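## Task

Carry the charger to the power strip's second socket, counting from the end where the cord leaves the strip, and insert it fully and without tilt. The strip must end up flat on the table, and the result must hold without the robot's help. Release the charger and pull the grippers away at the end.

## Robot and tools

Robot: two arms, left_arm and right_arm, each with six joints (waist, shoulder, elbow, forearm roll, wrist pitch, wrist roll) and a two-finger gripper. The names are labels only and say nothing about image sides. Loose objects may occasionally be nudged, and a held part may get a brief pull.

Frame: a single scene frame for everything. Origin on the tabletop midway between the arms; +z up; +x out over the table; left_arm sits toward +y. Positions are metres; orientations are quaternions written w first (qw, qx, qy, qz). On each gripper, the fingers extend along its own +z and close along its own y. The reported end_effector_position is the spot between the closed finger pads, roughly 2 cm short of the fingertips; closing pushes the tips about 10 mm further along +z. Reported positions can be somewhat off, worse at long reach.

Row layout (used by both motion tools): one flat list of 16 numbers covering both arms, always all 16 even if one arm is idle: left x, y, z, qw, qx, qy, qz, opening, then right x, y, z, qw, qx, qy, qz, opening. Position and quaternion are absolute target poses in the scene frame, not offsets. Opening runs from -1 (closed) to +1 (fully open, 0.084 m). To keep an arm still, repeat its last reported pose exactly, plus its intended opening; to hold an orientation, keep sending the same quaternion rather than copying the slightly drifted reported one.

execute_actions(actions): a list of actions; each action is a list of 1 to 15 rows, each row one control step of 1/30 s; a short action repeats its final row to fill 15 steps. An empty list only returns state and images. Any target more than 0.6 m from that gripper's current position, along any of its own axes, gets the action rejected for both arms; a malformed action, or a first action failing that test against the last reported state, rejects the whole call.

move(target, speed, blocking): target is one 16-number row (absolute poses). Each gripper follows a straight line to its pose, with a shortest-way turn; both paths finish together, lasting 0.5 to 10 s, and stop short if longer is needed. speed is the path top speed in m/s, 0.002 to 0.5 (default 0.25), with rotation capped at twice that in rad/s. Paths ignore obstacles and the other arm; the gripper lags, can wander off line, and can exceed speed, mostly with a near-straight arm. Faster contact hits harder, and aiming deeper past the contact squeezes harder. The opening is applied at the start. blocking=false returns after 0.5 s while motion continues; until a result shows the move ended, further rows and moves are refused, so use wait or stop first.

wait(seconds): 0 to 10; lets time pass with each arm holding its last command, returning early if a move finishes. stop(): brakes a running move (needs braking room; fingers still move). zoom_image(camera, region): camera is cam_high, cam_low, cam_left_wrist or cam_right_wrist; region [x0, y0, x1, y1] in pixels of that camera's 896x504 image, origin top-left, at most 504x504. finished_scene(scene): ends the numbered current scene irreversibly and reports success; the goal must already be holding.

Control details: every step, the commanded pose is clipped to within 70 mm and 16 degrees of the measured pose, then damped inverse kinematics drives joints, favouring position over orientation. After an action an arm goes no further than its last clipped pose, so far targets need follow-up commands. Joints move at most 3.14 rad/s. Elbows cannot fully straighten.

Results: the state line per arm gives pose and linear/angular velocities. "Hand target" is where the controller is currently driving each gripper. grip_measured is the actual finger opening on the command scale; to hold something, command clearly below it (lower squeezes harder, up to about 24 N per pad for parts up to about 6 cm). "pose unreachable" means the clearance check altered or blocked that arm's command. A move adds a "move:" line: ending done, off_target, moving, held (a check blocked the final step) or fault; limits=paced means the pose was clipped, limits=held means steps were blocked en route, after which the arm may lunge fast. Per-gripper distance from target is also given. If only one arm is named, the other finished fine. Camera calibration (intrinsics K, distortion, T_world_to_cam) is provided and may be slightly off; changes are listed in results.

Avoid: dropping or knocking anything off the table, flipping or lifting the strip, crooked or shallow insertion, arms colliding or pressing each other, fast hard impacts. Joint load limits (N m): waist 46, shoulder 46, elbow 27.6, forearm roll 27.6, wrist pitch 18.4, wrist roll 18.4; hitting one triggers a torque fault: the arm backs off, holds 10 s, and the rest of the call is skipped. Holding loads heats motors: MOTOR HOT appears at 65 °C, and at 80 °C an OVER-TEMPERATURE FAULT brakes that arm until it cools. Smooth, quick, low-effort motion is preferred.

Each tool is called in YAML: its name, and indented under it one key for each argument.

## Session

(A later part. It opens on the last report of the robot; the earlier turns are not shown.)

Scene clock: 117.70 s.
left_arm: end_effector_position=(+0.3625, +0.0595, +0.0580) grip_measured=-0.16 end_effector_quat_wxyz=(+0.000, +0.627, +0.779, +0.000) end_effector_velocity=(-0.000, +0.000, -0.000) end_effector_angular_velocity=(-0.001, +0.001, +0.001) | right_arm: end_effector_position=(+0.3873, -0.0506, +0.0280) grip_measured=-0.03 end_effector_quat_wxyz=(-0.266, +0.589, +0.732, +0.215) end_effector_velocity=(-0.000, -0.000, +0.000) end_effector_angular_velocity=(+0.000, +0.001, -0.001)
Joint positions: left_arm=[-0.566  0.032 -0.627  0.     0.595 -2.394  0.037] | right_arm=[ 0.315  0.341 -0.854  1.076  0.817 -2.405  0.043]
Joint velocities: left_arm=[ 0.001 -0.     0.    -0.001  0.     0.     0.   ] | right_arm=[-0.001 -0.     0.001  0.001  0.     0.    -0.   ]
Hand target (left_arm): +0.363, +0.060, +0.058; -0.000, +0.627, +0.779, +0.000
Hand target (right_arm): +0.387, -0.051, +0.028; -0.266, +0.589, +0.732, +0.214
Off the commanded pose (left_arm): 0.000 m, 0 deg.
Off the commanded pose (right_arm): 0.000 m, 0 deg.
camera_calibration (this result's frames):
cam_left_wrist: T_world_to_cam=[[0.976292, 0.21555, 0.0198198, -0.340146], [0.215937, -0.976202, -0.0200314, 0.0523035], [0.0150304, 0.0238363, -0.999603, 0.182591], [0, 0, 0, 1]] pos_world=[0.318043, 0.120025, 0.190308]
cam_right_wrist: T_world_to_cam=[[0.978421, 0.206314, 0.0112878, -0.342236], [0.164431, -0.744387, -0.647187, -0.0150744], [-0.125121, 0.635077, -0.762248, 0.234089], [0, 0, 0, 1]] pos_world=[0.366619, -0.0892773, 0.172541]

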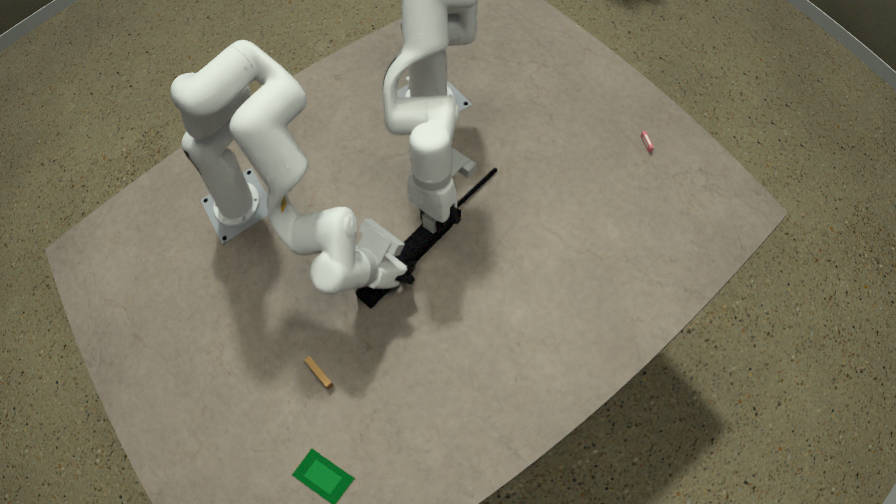

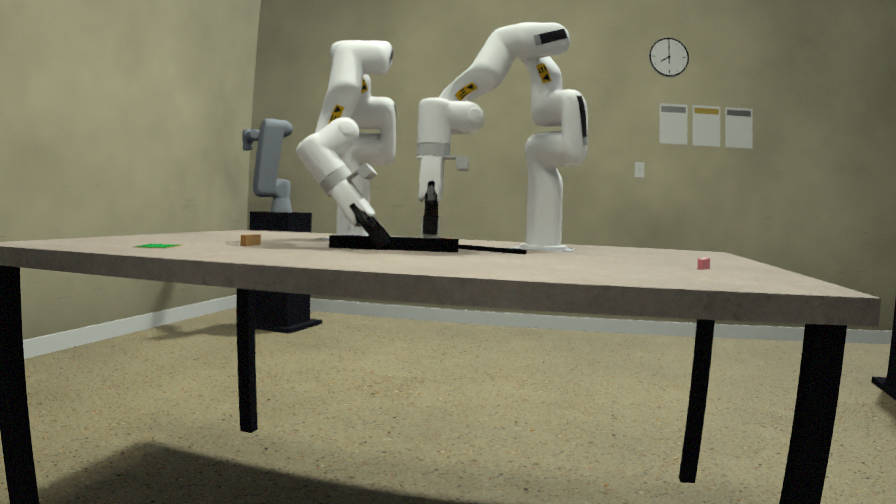

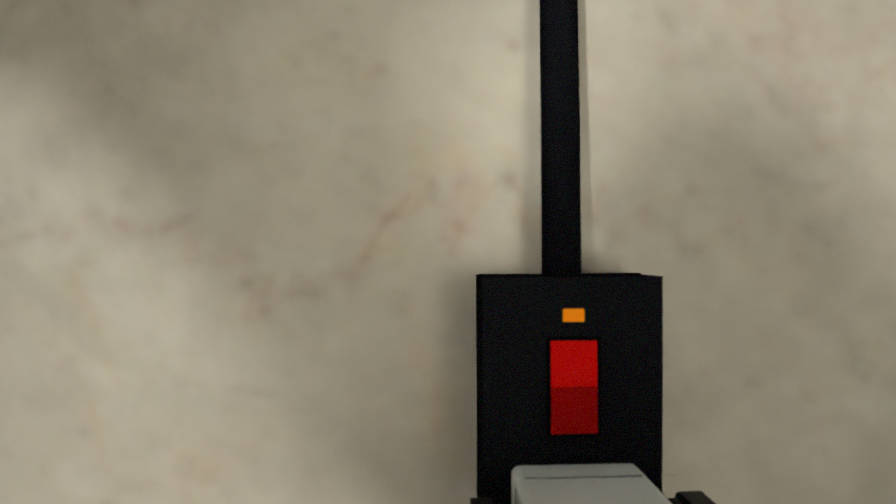

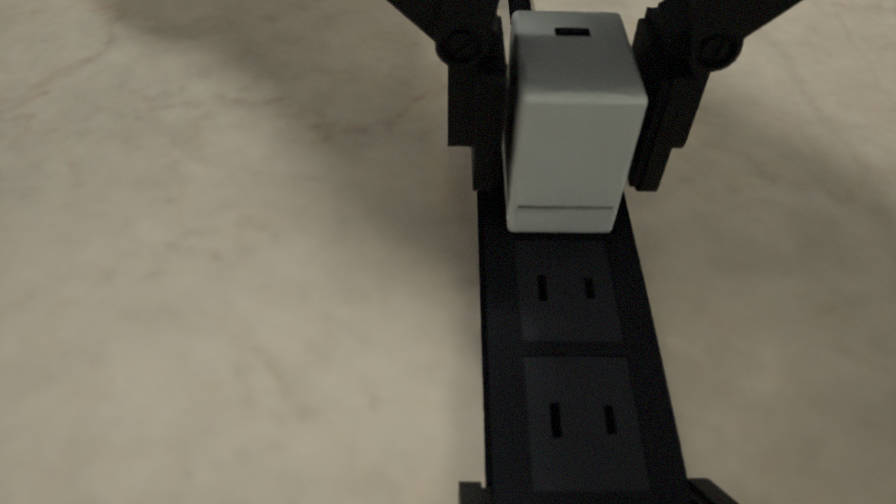

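execute_actions:
  actions:
    - [[0.3625,0.0595,0.058,0,0.6273,0.7788,0,-0.2, 0.3873,-0.0506,0.028,-0.2664,0.5895,0.7318,0.2145,-1],[0.3625,0.0595,0.058,0,0.6273,0.7788,0,-0.23, 0.3873,-0.0506,0.028,-0.2664,0.5895,0.7318,0.2145,-1],[0.3625,0.0595,0.058,0,0.6273,0.7788,0,-0.26, 0.3873,-0.0506,0.028,-0.2664,0.5895,0.7318,0.2145,-1],[0.3625,0.0595,0.058,0,0.6273,0.7788,0,-0.29, 0.3873,-0.0506,0.028,-0.2664,0.5895,0.7318,0.2145,-1],[0.3625,0.0595,0.058,0,0.6273,0.7788,0,-0.32, 0.3873,-0.0506,0.028,-0.2664,0.5895,0.7318,0.2145,-1],[0.3625,0.0595,0.058,0,0.6273,0.7788,0,-0.35, 0.3873,-0.0506,0.028,-0.2664,0.5895,0.7318,0.2145,-1],[0.3625,0.0595,0.058,0,0.6273,0.7788,0,-0.38, 0.3873,-0.0506,0.028,-0.2664,0.5895,0.7318,0.2145,-1],[0.3625,0.0595,0.058,0,0.6273,0.7788,0,-0.42, 0.3873,-0.0506,0.028,-0.2664,0.5895,0.7318,0.2145,-1]]
    - [[0.3625,0.0595,0.058,0,0.6273,0.7788,0,-1, 0.3873,-0.0506,0.028,-0.2664,0.5895,0.7318,0.2145,-1]]

move:
  target: [0.3625,0.0595,0.066,0,0.6273,0.7788,0,-1, 0.3873,-0.0506,0.0275,-0.2664,0.5895,0.7318,0.2145,-1]
  speed: 0.01

zoom_image:
  camera: "cam_low"
  region: [320,170,480,270]

Scene clock: 142.43 s.
left_arm: end_effector_position=(+0.3625, +0.0595, +0.0580) grip_measured=-0.33 end_effector_quat_wxyz=(-0.000, +0.627, +0.779, -0.000) end_effector_velocity=(-0.000, -0.000, +0.000) end_effector_angular_velocity=(-0.000, +0.000, +0.000) | right_arm: end_effector_position=(+0.3873, -0.0506, +0.0280) grip_measured=-0.03 end_effector_quat_wxyz=(-0.266, +0.590, +0.732, +0.215) end_effector_velocity=(+0.000, -0.000, -0.000) end_effector_angular_velocity=(-0.001, +0.000, -0.002)
Joint positions: left_arm=[-0.566  0.032 -0.627 -0.     0.595 -2.394  0.03 ] | right_arm=[ 0.315  0.341 -0.854  1.076  0.817 -2.405  0.043]
Joint velocities: left_arm=[-0.    -0.    -0.    -0.001 -0.     0.    -0.   ] | right_arm=[-0.001  0.     0.001  0.001 -0.001  0.    -0.   ]
Hand target (left_arm): +0.362, +0.060, +0.058; +0.000, +0.627, +0.779, -0.000
Hand target (right_arm): +0.387, -0.051, +0.028; -0.266, +0.589, +0.732, +0.214
Off the commanded pose (left_arm): 0.000 m, 0 deg.
Off the commanded pose (right_arm): 0.000 m, 0 deg.
camera_calibration (this result's frames):
cam_left_wrist: T_world_to_cam=[[0.976302, 0.215504, 0.0197938, -0.340119], [0.215891, -0.976212, -0.020038, 0.052311], [0.0150047, 0.0238365, -0.999603, 0.182614], [0, 0, 0, 1]] pos_world=[0.318025, 0.120011, 0.190322]
cam_right_wrist: T_world_to_cam=[[0.978424, 0.206299, 0.0112897, -0.342254], [0.164424, -0.744403, -0.64717, -0.0150738], [-0.125107, 0.635063, -0.762262, 0.234058], [0, 0, 0, 1]] pos_world=[0.36663, -0.0892554, 0.172522]

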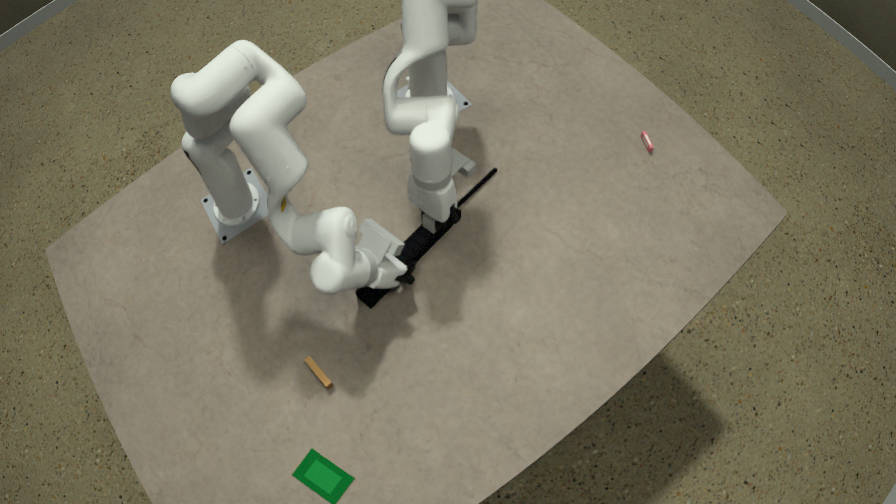

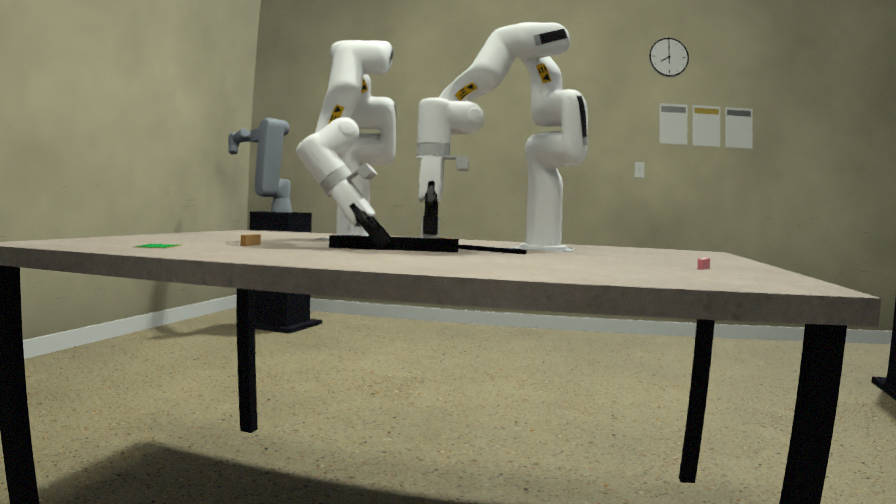

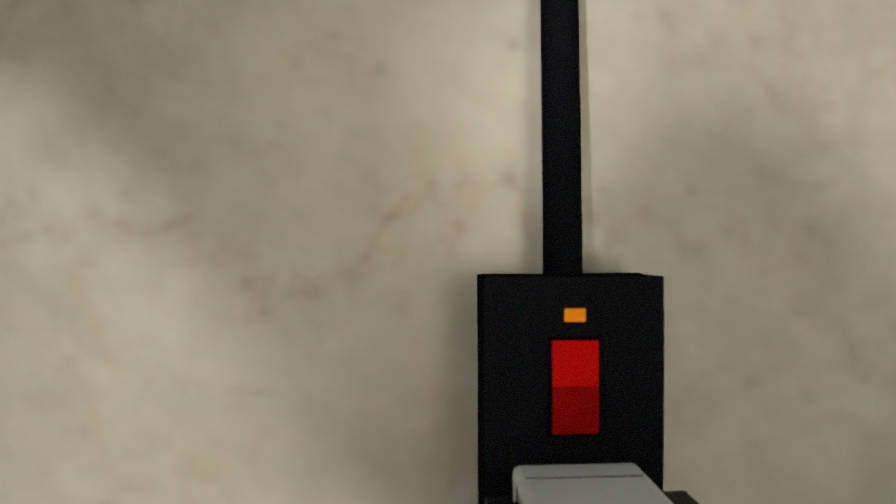

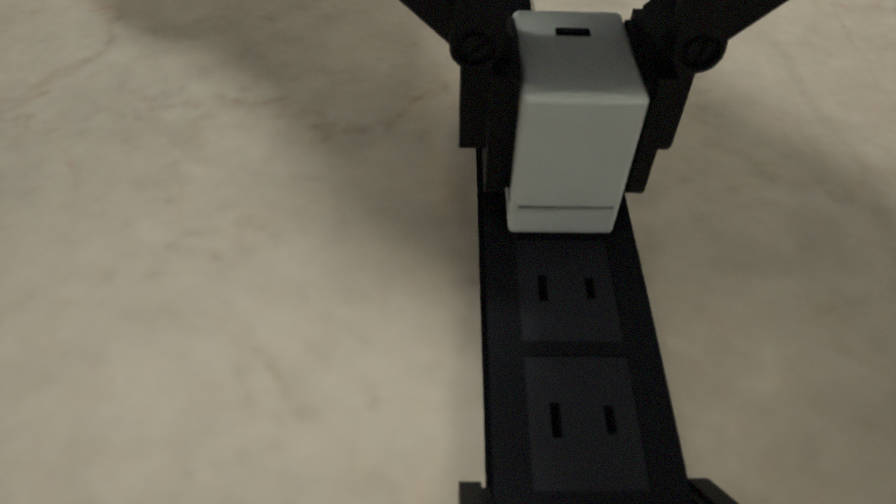

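Scene clock: 143.53 s.
left_arm: end_effector_position=(+0.3631, +0.0589, +0.0668) grip_measured=-0.33 end_effector_quat_wxyz=(+0.001, +0.627, +0.779, +0.000) end_effector_velocity=(-0.000, +0.000, -0.001) end_effector_angular_velocity=(+0.001, +0.001, -0.000) | right_arm: end_effector_position=(+0.3880, -0.0510, +0.0275) grip_measured=-0.03 end_effector_quat_wxyz=(-0.266, +0.590, +0.732, +0.215) end_effector_velocity=(+0.000, -0.000, +0.000) end_effector_angular_velocity=(+0.002, +0.000, -0.000)
Joint positions: left_arm=[-0.566  0.009 -0.632 -0.     0.621 -2.394  0.03 ] | right_arm=[ 0.314  0.343 -0.855  1.077  0.815 -2.406  0.043]
Joint velocities: left_arm=[ 0.     0.001  0.001 -0.    -0.     0.     0.   ] | right_arm=[-0.001 -0.001 -0.     0.     0.002 -0.001  0.   ]
Hand target (left_arm): +0.363, +0.059, +0.066; +0.000, +0.627, +0.779, -0.000
Hand target (right_arm): +0.387, -0.051, +0.027; -0.266, +0.589, +0.732, +0.214
Off the commanded pose (left_arm): 0.001 m, 0 deg.
Off the commanded pose (right_arm): 0.001 m, 0 deg.
move: done
camera_calibration (this result's frames):
cam_left_wrist: T_world_to_cam=[[0.976319, 0.215291, 0.0212321, -0.340829], [0.215683, -0.976292, -0.0182972, 0.0517619], [0.0167895, 0.0224433, -0.999607, 0.190847], [0, 0, 0, 1]] pos_world=[0.31839, 0.119629, 0.198955]
cam_right_wrist: T_world_to_cam=[[0.978713, 0.204863, 0.012366, -0.343078], [0.164142, -0.745154, -0.646376, -0.0157504], [-0.123204, 0.634646, -0.762919, 0.233233], [0, 0, 0, 1]] pos_world=[0.367095, -0.0894731, 0.172]

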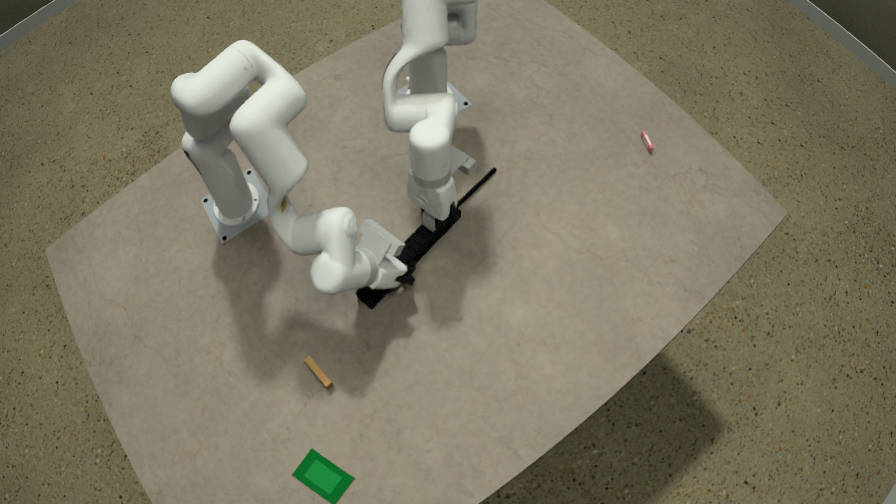

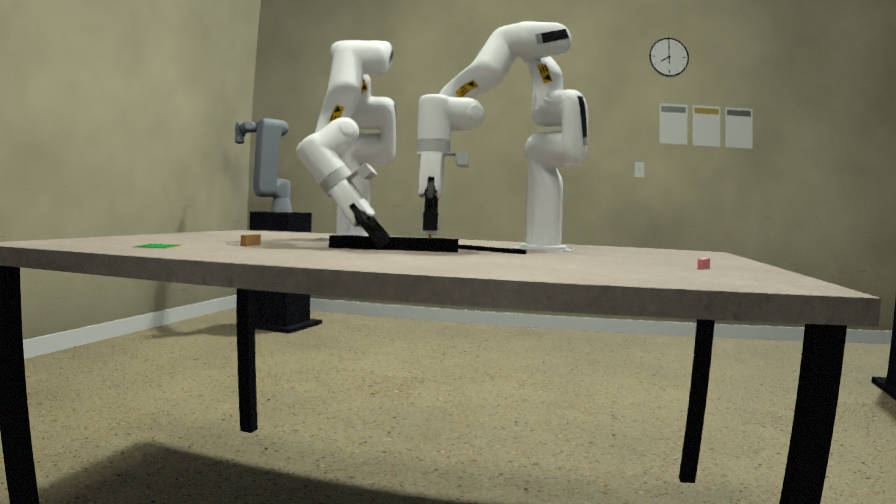

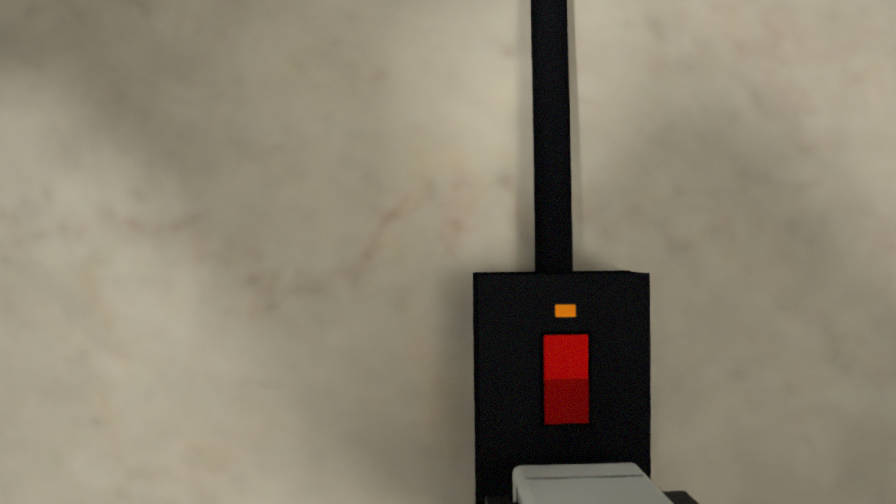

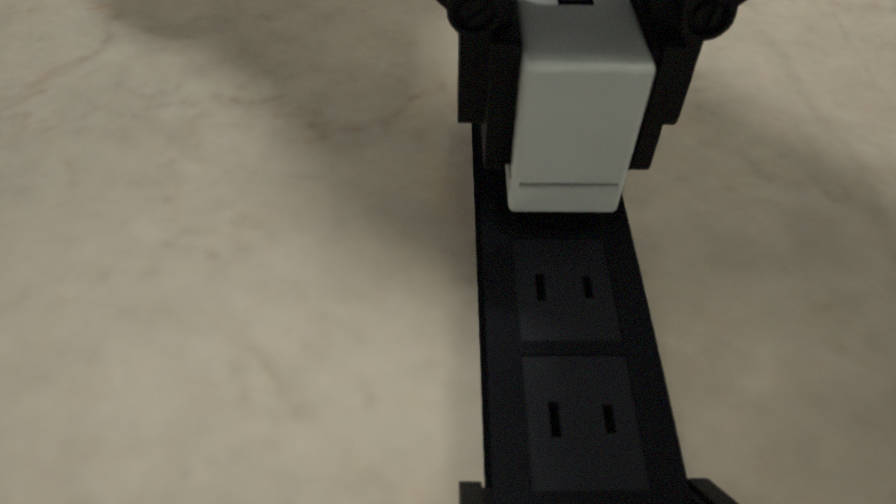

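Region (320, 170, 480, 270) of cam_low's 896x504 image, scaled by 3.150, with more detail than that image has; it fills the top 315 rows of this view, and the rest is white.

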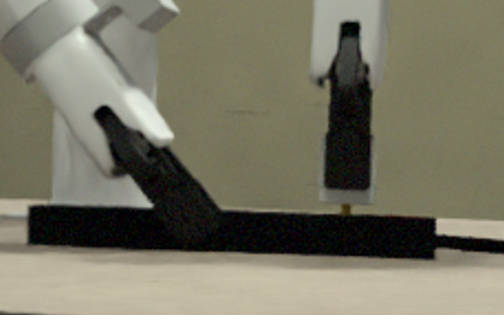

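Coming out. Lift to clear; prongs are likely ~16–18 mm.

move:
  target: [0.3625,0.0595,0.081,0,0.6273,0.7788,0,-1, 0.3873,-0.0506,0.028,-0.2664,0.5895,0.7318,0.2145,-1]
  speed: 0.02

zoom_image:
  camera: "cam_low"
  region: [380,190,480,260]

Scene clock: 148.37 s.
left_arm: end_effector_position=(+0.3626, +0.0594, +0.0809) grip_measured=-0.33 end_effector_quat_wxyz=(+0.000, +0.627, +0.779, -0.000) end_effector_velocity=(-0.001, +0.001, -0.000) end_effector_angular_velocity=(+0.003, +0.004, -0.000) | right_arm: end_effector_position=(+0.3868, -0.0506, +0.0277) grip_measured=-0.03 end_effector_quat_wxyz=(-0.267, +0.589, +0.732, +0.214) end_effector_velocity=(+0.000, -0.001, -0.000) end_effector_angular_velocity=(-0.001, +0.001, -0.002)
Joint positions: left_arm=[-0.566 -0.028 -0.641 -0.     0.669 -2.394  0.03 ] | right_arm=[ 0.315  0.341 -0.853  1.076  0.818 -2.405  0.043]
Joint velocities: left_arm=[-0.    -0.002  0.001 -0.     0.005 -0.    -0.   ] | right_arm=[-0.001  0.001 -0.    -0.001 -0.001  0.001 -0.   ]
Hand target (left_arm): +0.363, +0.059, +0.081; +0.000, +0.627, +0.779, -0.000
Hand target (right_arm): +0.387, -0.051, +0.028; -0.266, +0.589, +0.732, +0.215
Off the commanded pose (left_arm): 0.000 m, 0 deg.
Off the commanded pose (right_arm): 0.001 m, 0 deg.
move: done
camera_calibration (this result's frames):
cam_left_wrist: T_world_to_cam=[[0.976299, 0.215515, 0.0198413, -0.340658], [0.215901, -0.976213, -0.0198979, 0.0526839], [0.015081, 0.0237101, -0.999605, 0.205474], [0, 0, 0, 1]] pos_world=[0.318111, 0.119976, 0.2132]
cam_right_wrist: T_world_to_cam=[[0.978315, 0.206876, 0.0101415, -0.341629], [0.164114, -0.744359, -0.6473, -0.0150354], [-0.126362, 0.634927, -0.762168, 0.234187], [0, 0, 0, 1]] pos_world=[0.36628, -0.0892082, 0.172222]

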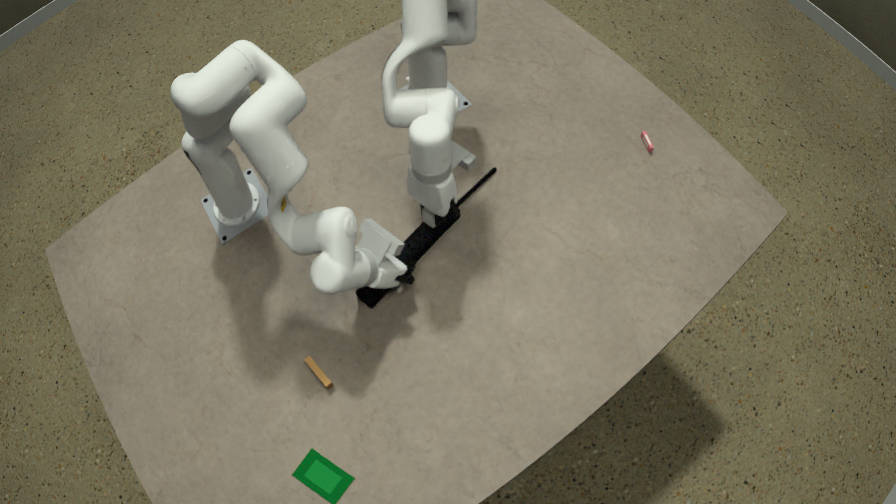

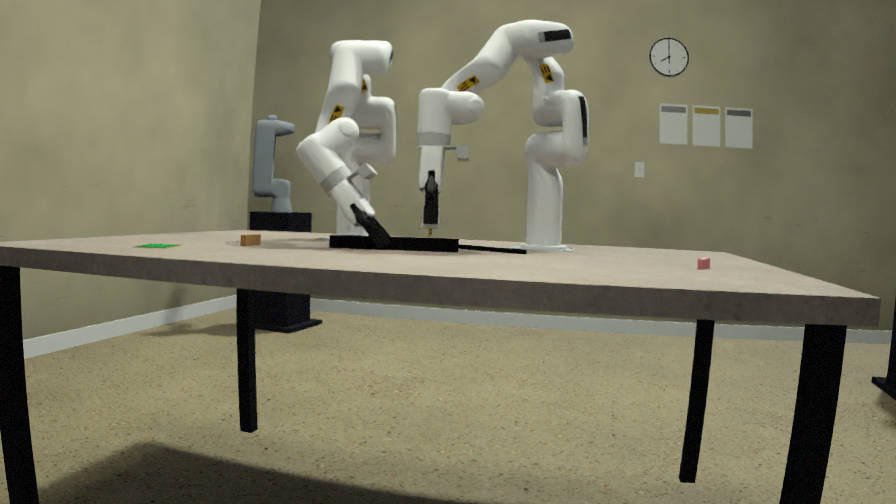

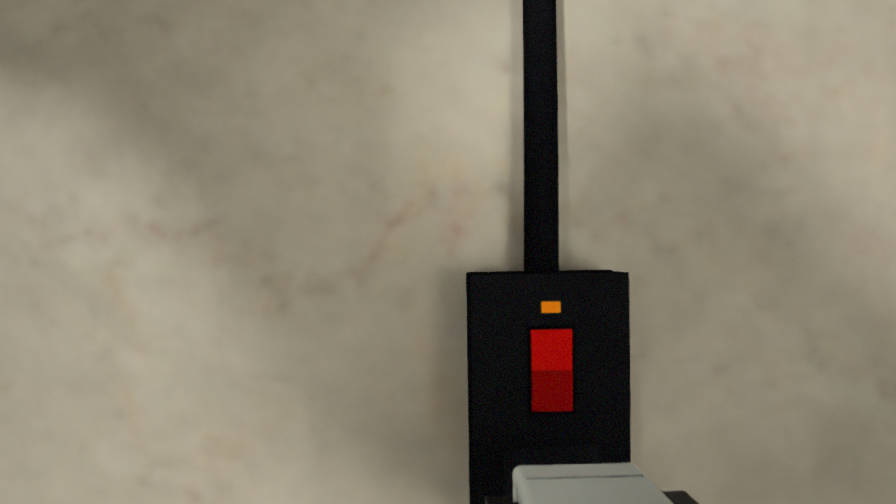

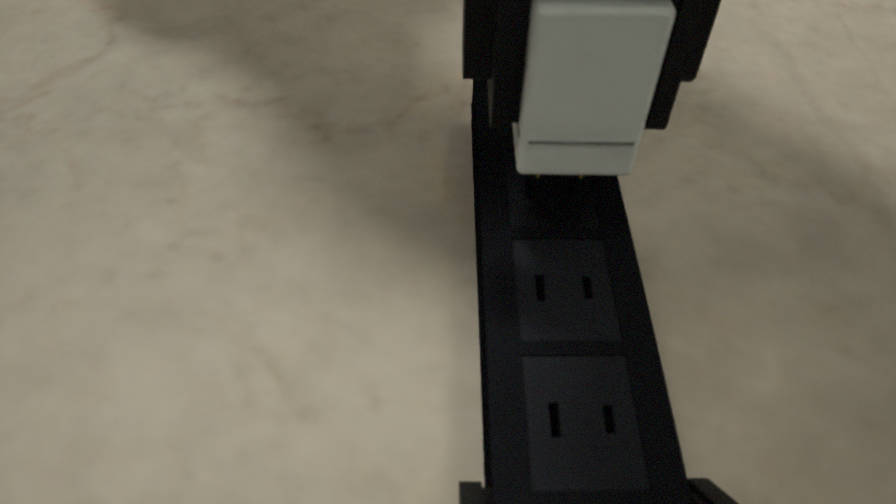

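Region (380, 190, 480, 260) of cam_low's 896x504 image, scaled by 5.040, with more detail than that image has; it fills the top 353 rows of this view, and the rest is white.

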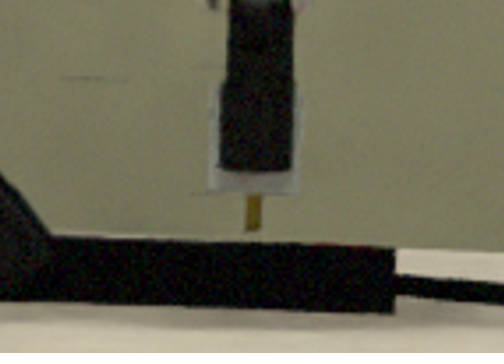

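move:
  target: [0.3697,0.0222,0.079,0,0.6232,0.7821,0,-1, 0.3873,-0.0506,0.028,-0.2664,0.5895,0.7318,0.2145,-1]
  speed: 0.05

wait:
  seconds: 1

zoom_image:
  camera: "cam_left_wrist"
  region: [430,100,700,504]

Scene clock: 157.03 s.
left_arm: end_effector_position=(+0.3698, +0.0224, +0.0789) grip_measured=-0.33 end_effector_quat_wxyz=(-0.000, +0.623, +0.782, +0.000) end_effector_velocity=(-0.000, -0.001, -0.000) end_effector_angular_velocity=(+0.002, +0.000, -0.001) | right_arm: end_effector_position=(+0.3873, -0.0506, +0.0280) grip_measured=-0.03 end_effector_quat_wxyz=(-0.266, +0.590, +0.732, +0.214) end_effector_velocity=(+0.001, +0.000, +0.001) end_effector_angular_velocity=(+0.001, -0.003, +0.000)
Joint positions: left_arm=[-0.628  0.061 -0.742  0.     0.681 -2.467  0.03 ] | right_arm=[ 0.315  0.341 -0.854  1.076  0.817 -2.405  0.043]
Joint velocities: left_arm=[-0.003  0.004 -0.003  0.002  0.001 -0.003 -0.   ] | right_arm=[-0.    -0.001 -0.002  0.     0.    -0.    -0.   ]
Hand target (left_arm): +0.370, +0.022, +0.079; -0.000, +0.623, +0.782, +0.000
Hand target (right_arm): +0.387, -0.051, +0.028; -0.266, +0.589, +0.732, +0.214
Off the commanded pose (left_arm): 0.000 m, 0 deg.
Off the commanded pose (right_arm): 0.000 m, 0 deg.
move: done
camera_calibration (this result's frames):
cam_left_wrist: T_world_to_cam=[[0.973964, 0.225828, 0.0198851, -0.339078], [0.226218, -0.973866, -0.0202492, 0.0111395], [0.0147926, 0.0242204, -0.999597, 0.204348], [0, 0, 0, 1]] pos_world=[0.324707, 0.0824722, 0.211234]
cam_right_wrist: T_world_to_cam=[[0.978417, 0.206336, 0.0111736, -0.34219], [0.164379, -0.744416, -0.647167, -0.0150806], [-0.125216, 0.635036, -0.762267, 0.234077], [0, 0, 0, 1]] pos_world=[0.366594, -0.0892674, 0.172493]

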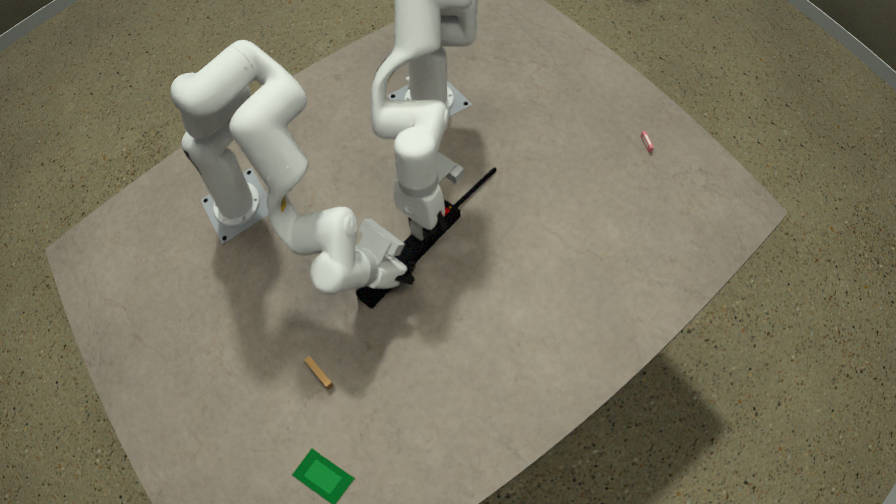

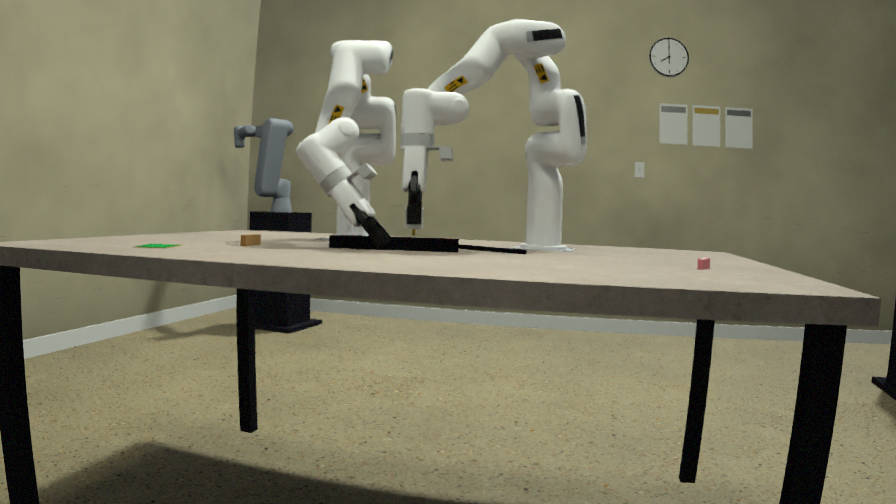

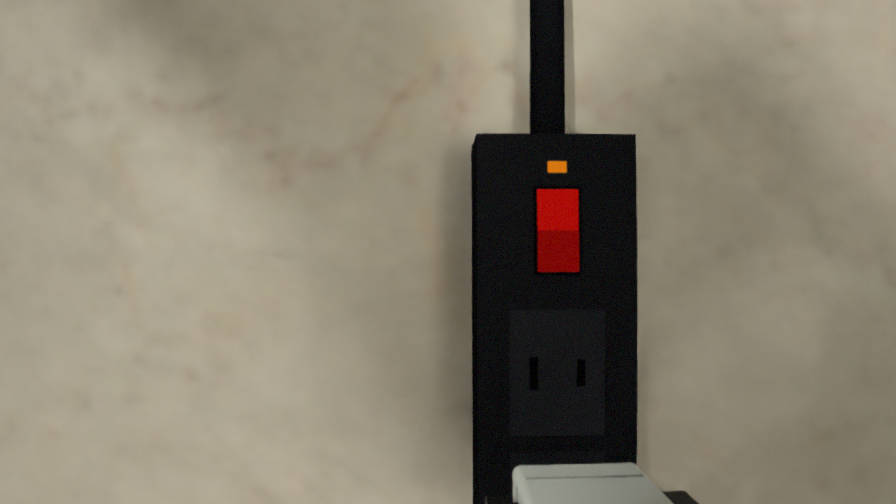

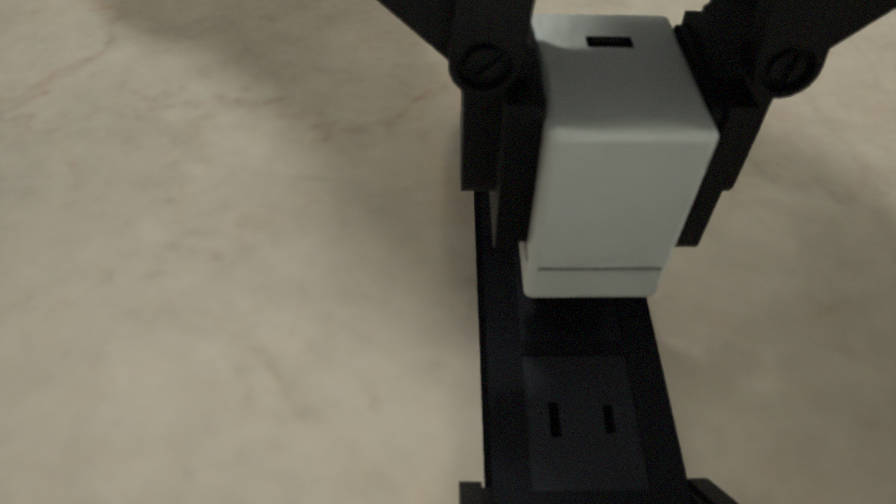

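Scene clock: 158.03 s.
left_arm: end_effector_position=(+0.3698, +0.0223, +0.0789) grip_measured=-0.33 end_effector_quat_wxyz=(-0.000, +0.623, +0.782, +0.000) end_effector_velocity=(-0.000, -0.000, -0.000) end_effector_angular_velocity=(+0.001, -0.000, -0.002) | right_arm: end_effector_position=(+0.3873, -0.0506, +0.0280) grip_measured=-0.03 end_effector_quat_wxyz=(-0.266, +0.590, +0.732, +0.214) end_effector_velocity=(+0.000, -0.000, -0.000) end_effector_angular_velocity=(-0.001, -0.001, -0.001)
Joint positions: left_arm=[-0.628  0.062 -0.743  0.     0.681 -2.467  0.03 ] | right_arm=[ 0.315  0.341 -0.854  1.076  0.817 -2.405  0.043]
Joint velocities: left_arm=[-0.001  0.    -0.     0.001 -0.     0.    -0.   ] | right_arm=[ 0.     0.    -0.     0.001 -0.002  0.     0.   ]
Hand target (left_arm): +0.370, +0.022, +0.079; -0.000, +0.623, +0.782, +0.000
Hand target (right_arm): +0.387, -0.051, +0.028; -0.266, +0.589, +0.732, +0.214
Off the commanded pose (left_arm): 0.000 m, 0 deg.
Off the commanded pose (right_arm): 0.000 m, 0 deg.
wait: 1.00 s; at rest by 0.17 s
camera_calibration (this result's frames):
cam_left_wrist: T_world_to_cam=[[0.973972, 0.225792, 0.0199201, -0.339084], [0.226183, -0.973875, -0.0202278, 0.0109778], [0.0148324, 0.0242069, -0.999597, 0.204335], [0, 0, 0, 1]] pos_world=[0.324745, 0.0823072, 0.211229]
cam_right_wrist: T_world_to_cam=[[0.978417, 0.206338, 0.0111866, -0.342195], [0.164386, -0.744399, -0.647184, -0.0150687], [-0.125212, 0.635055, -0.762252, 0.234084], [0, 0, 0, 1]] pos_world=[0.366596, -0.0892654, 0.172507]

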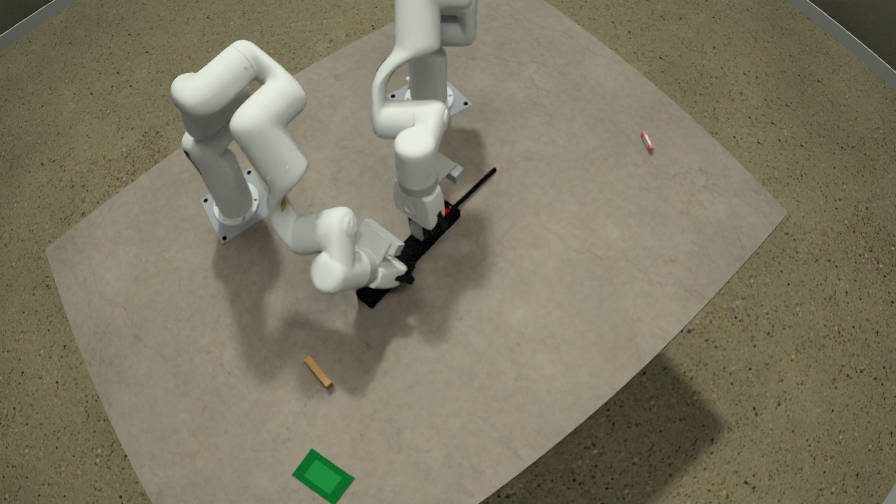

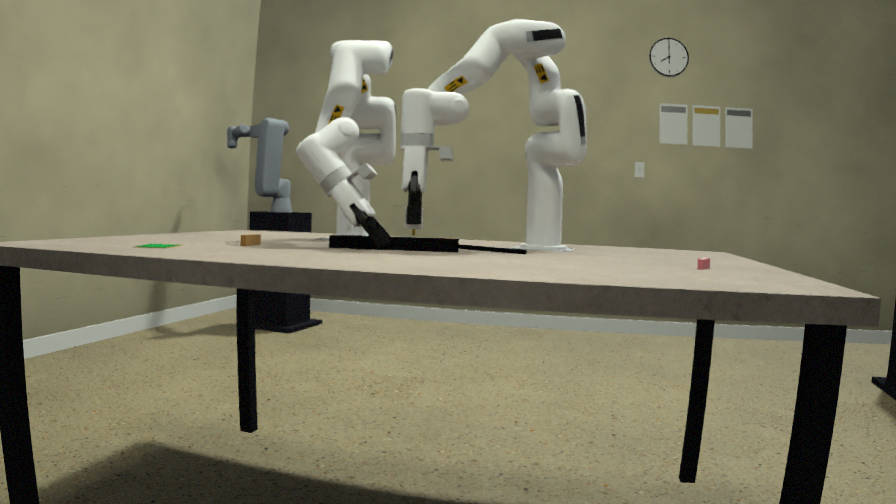

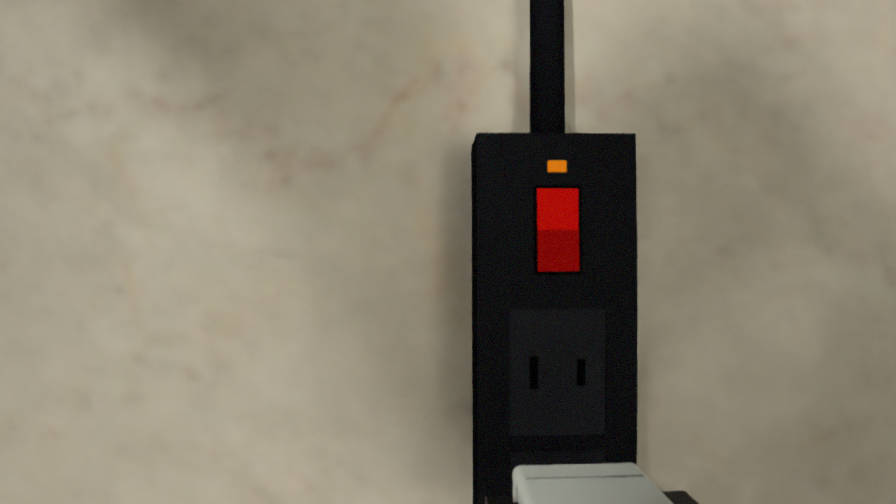

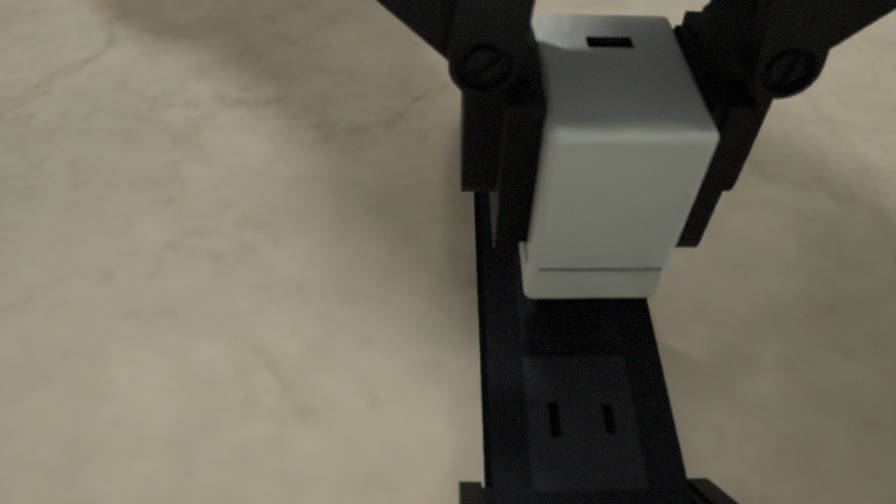

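Region (430, 100, 700, 504) of cam_left_wrist's 896x504 image, scaled by 1.248, with more detail than that image has; it fills the left 337 columns of this view, and the rest is white.

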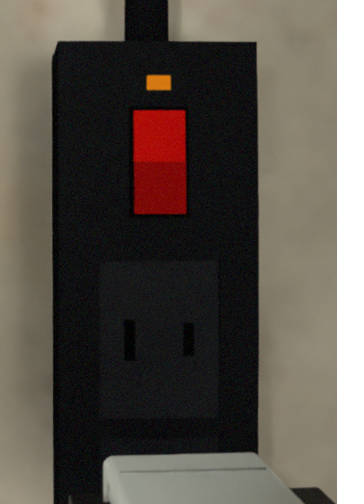

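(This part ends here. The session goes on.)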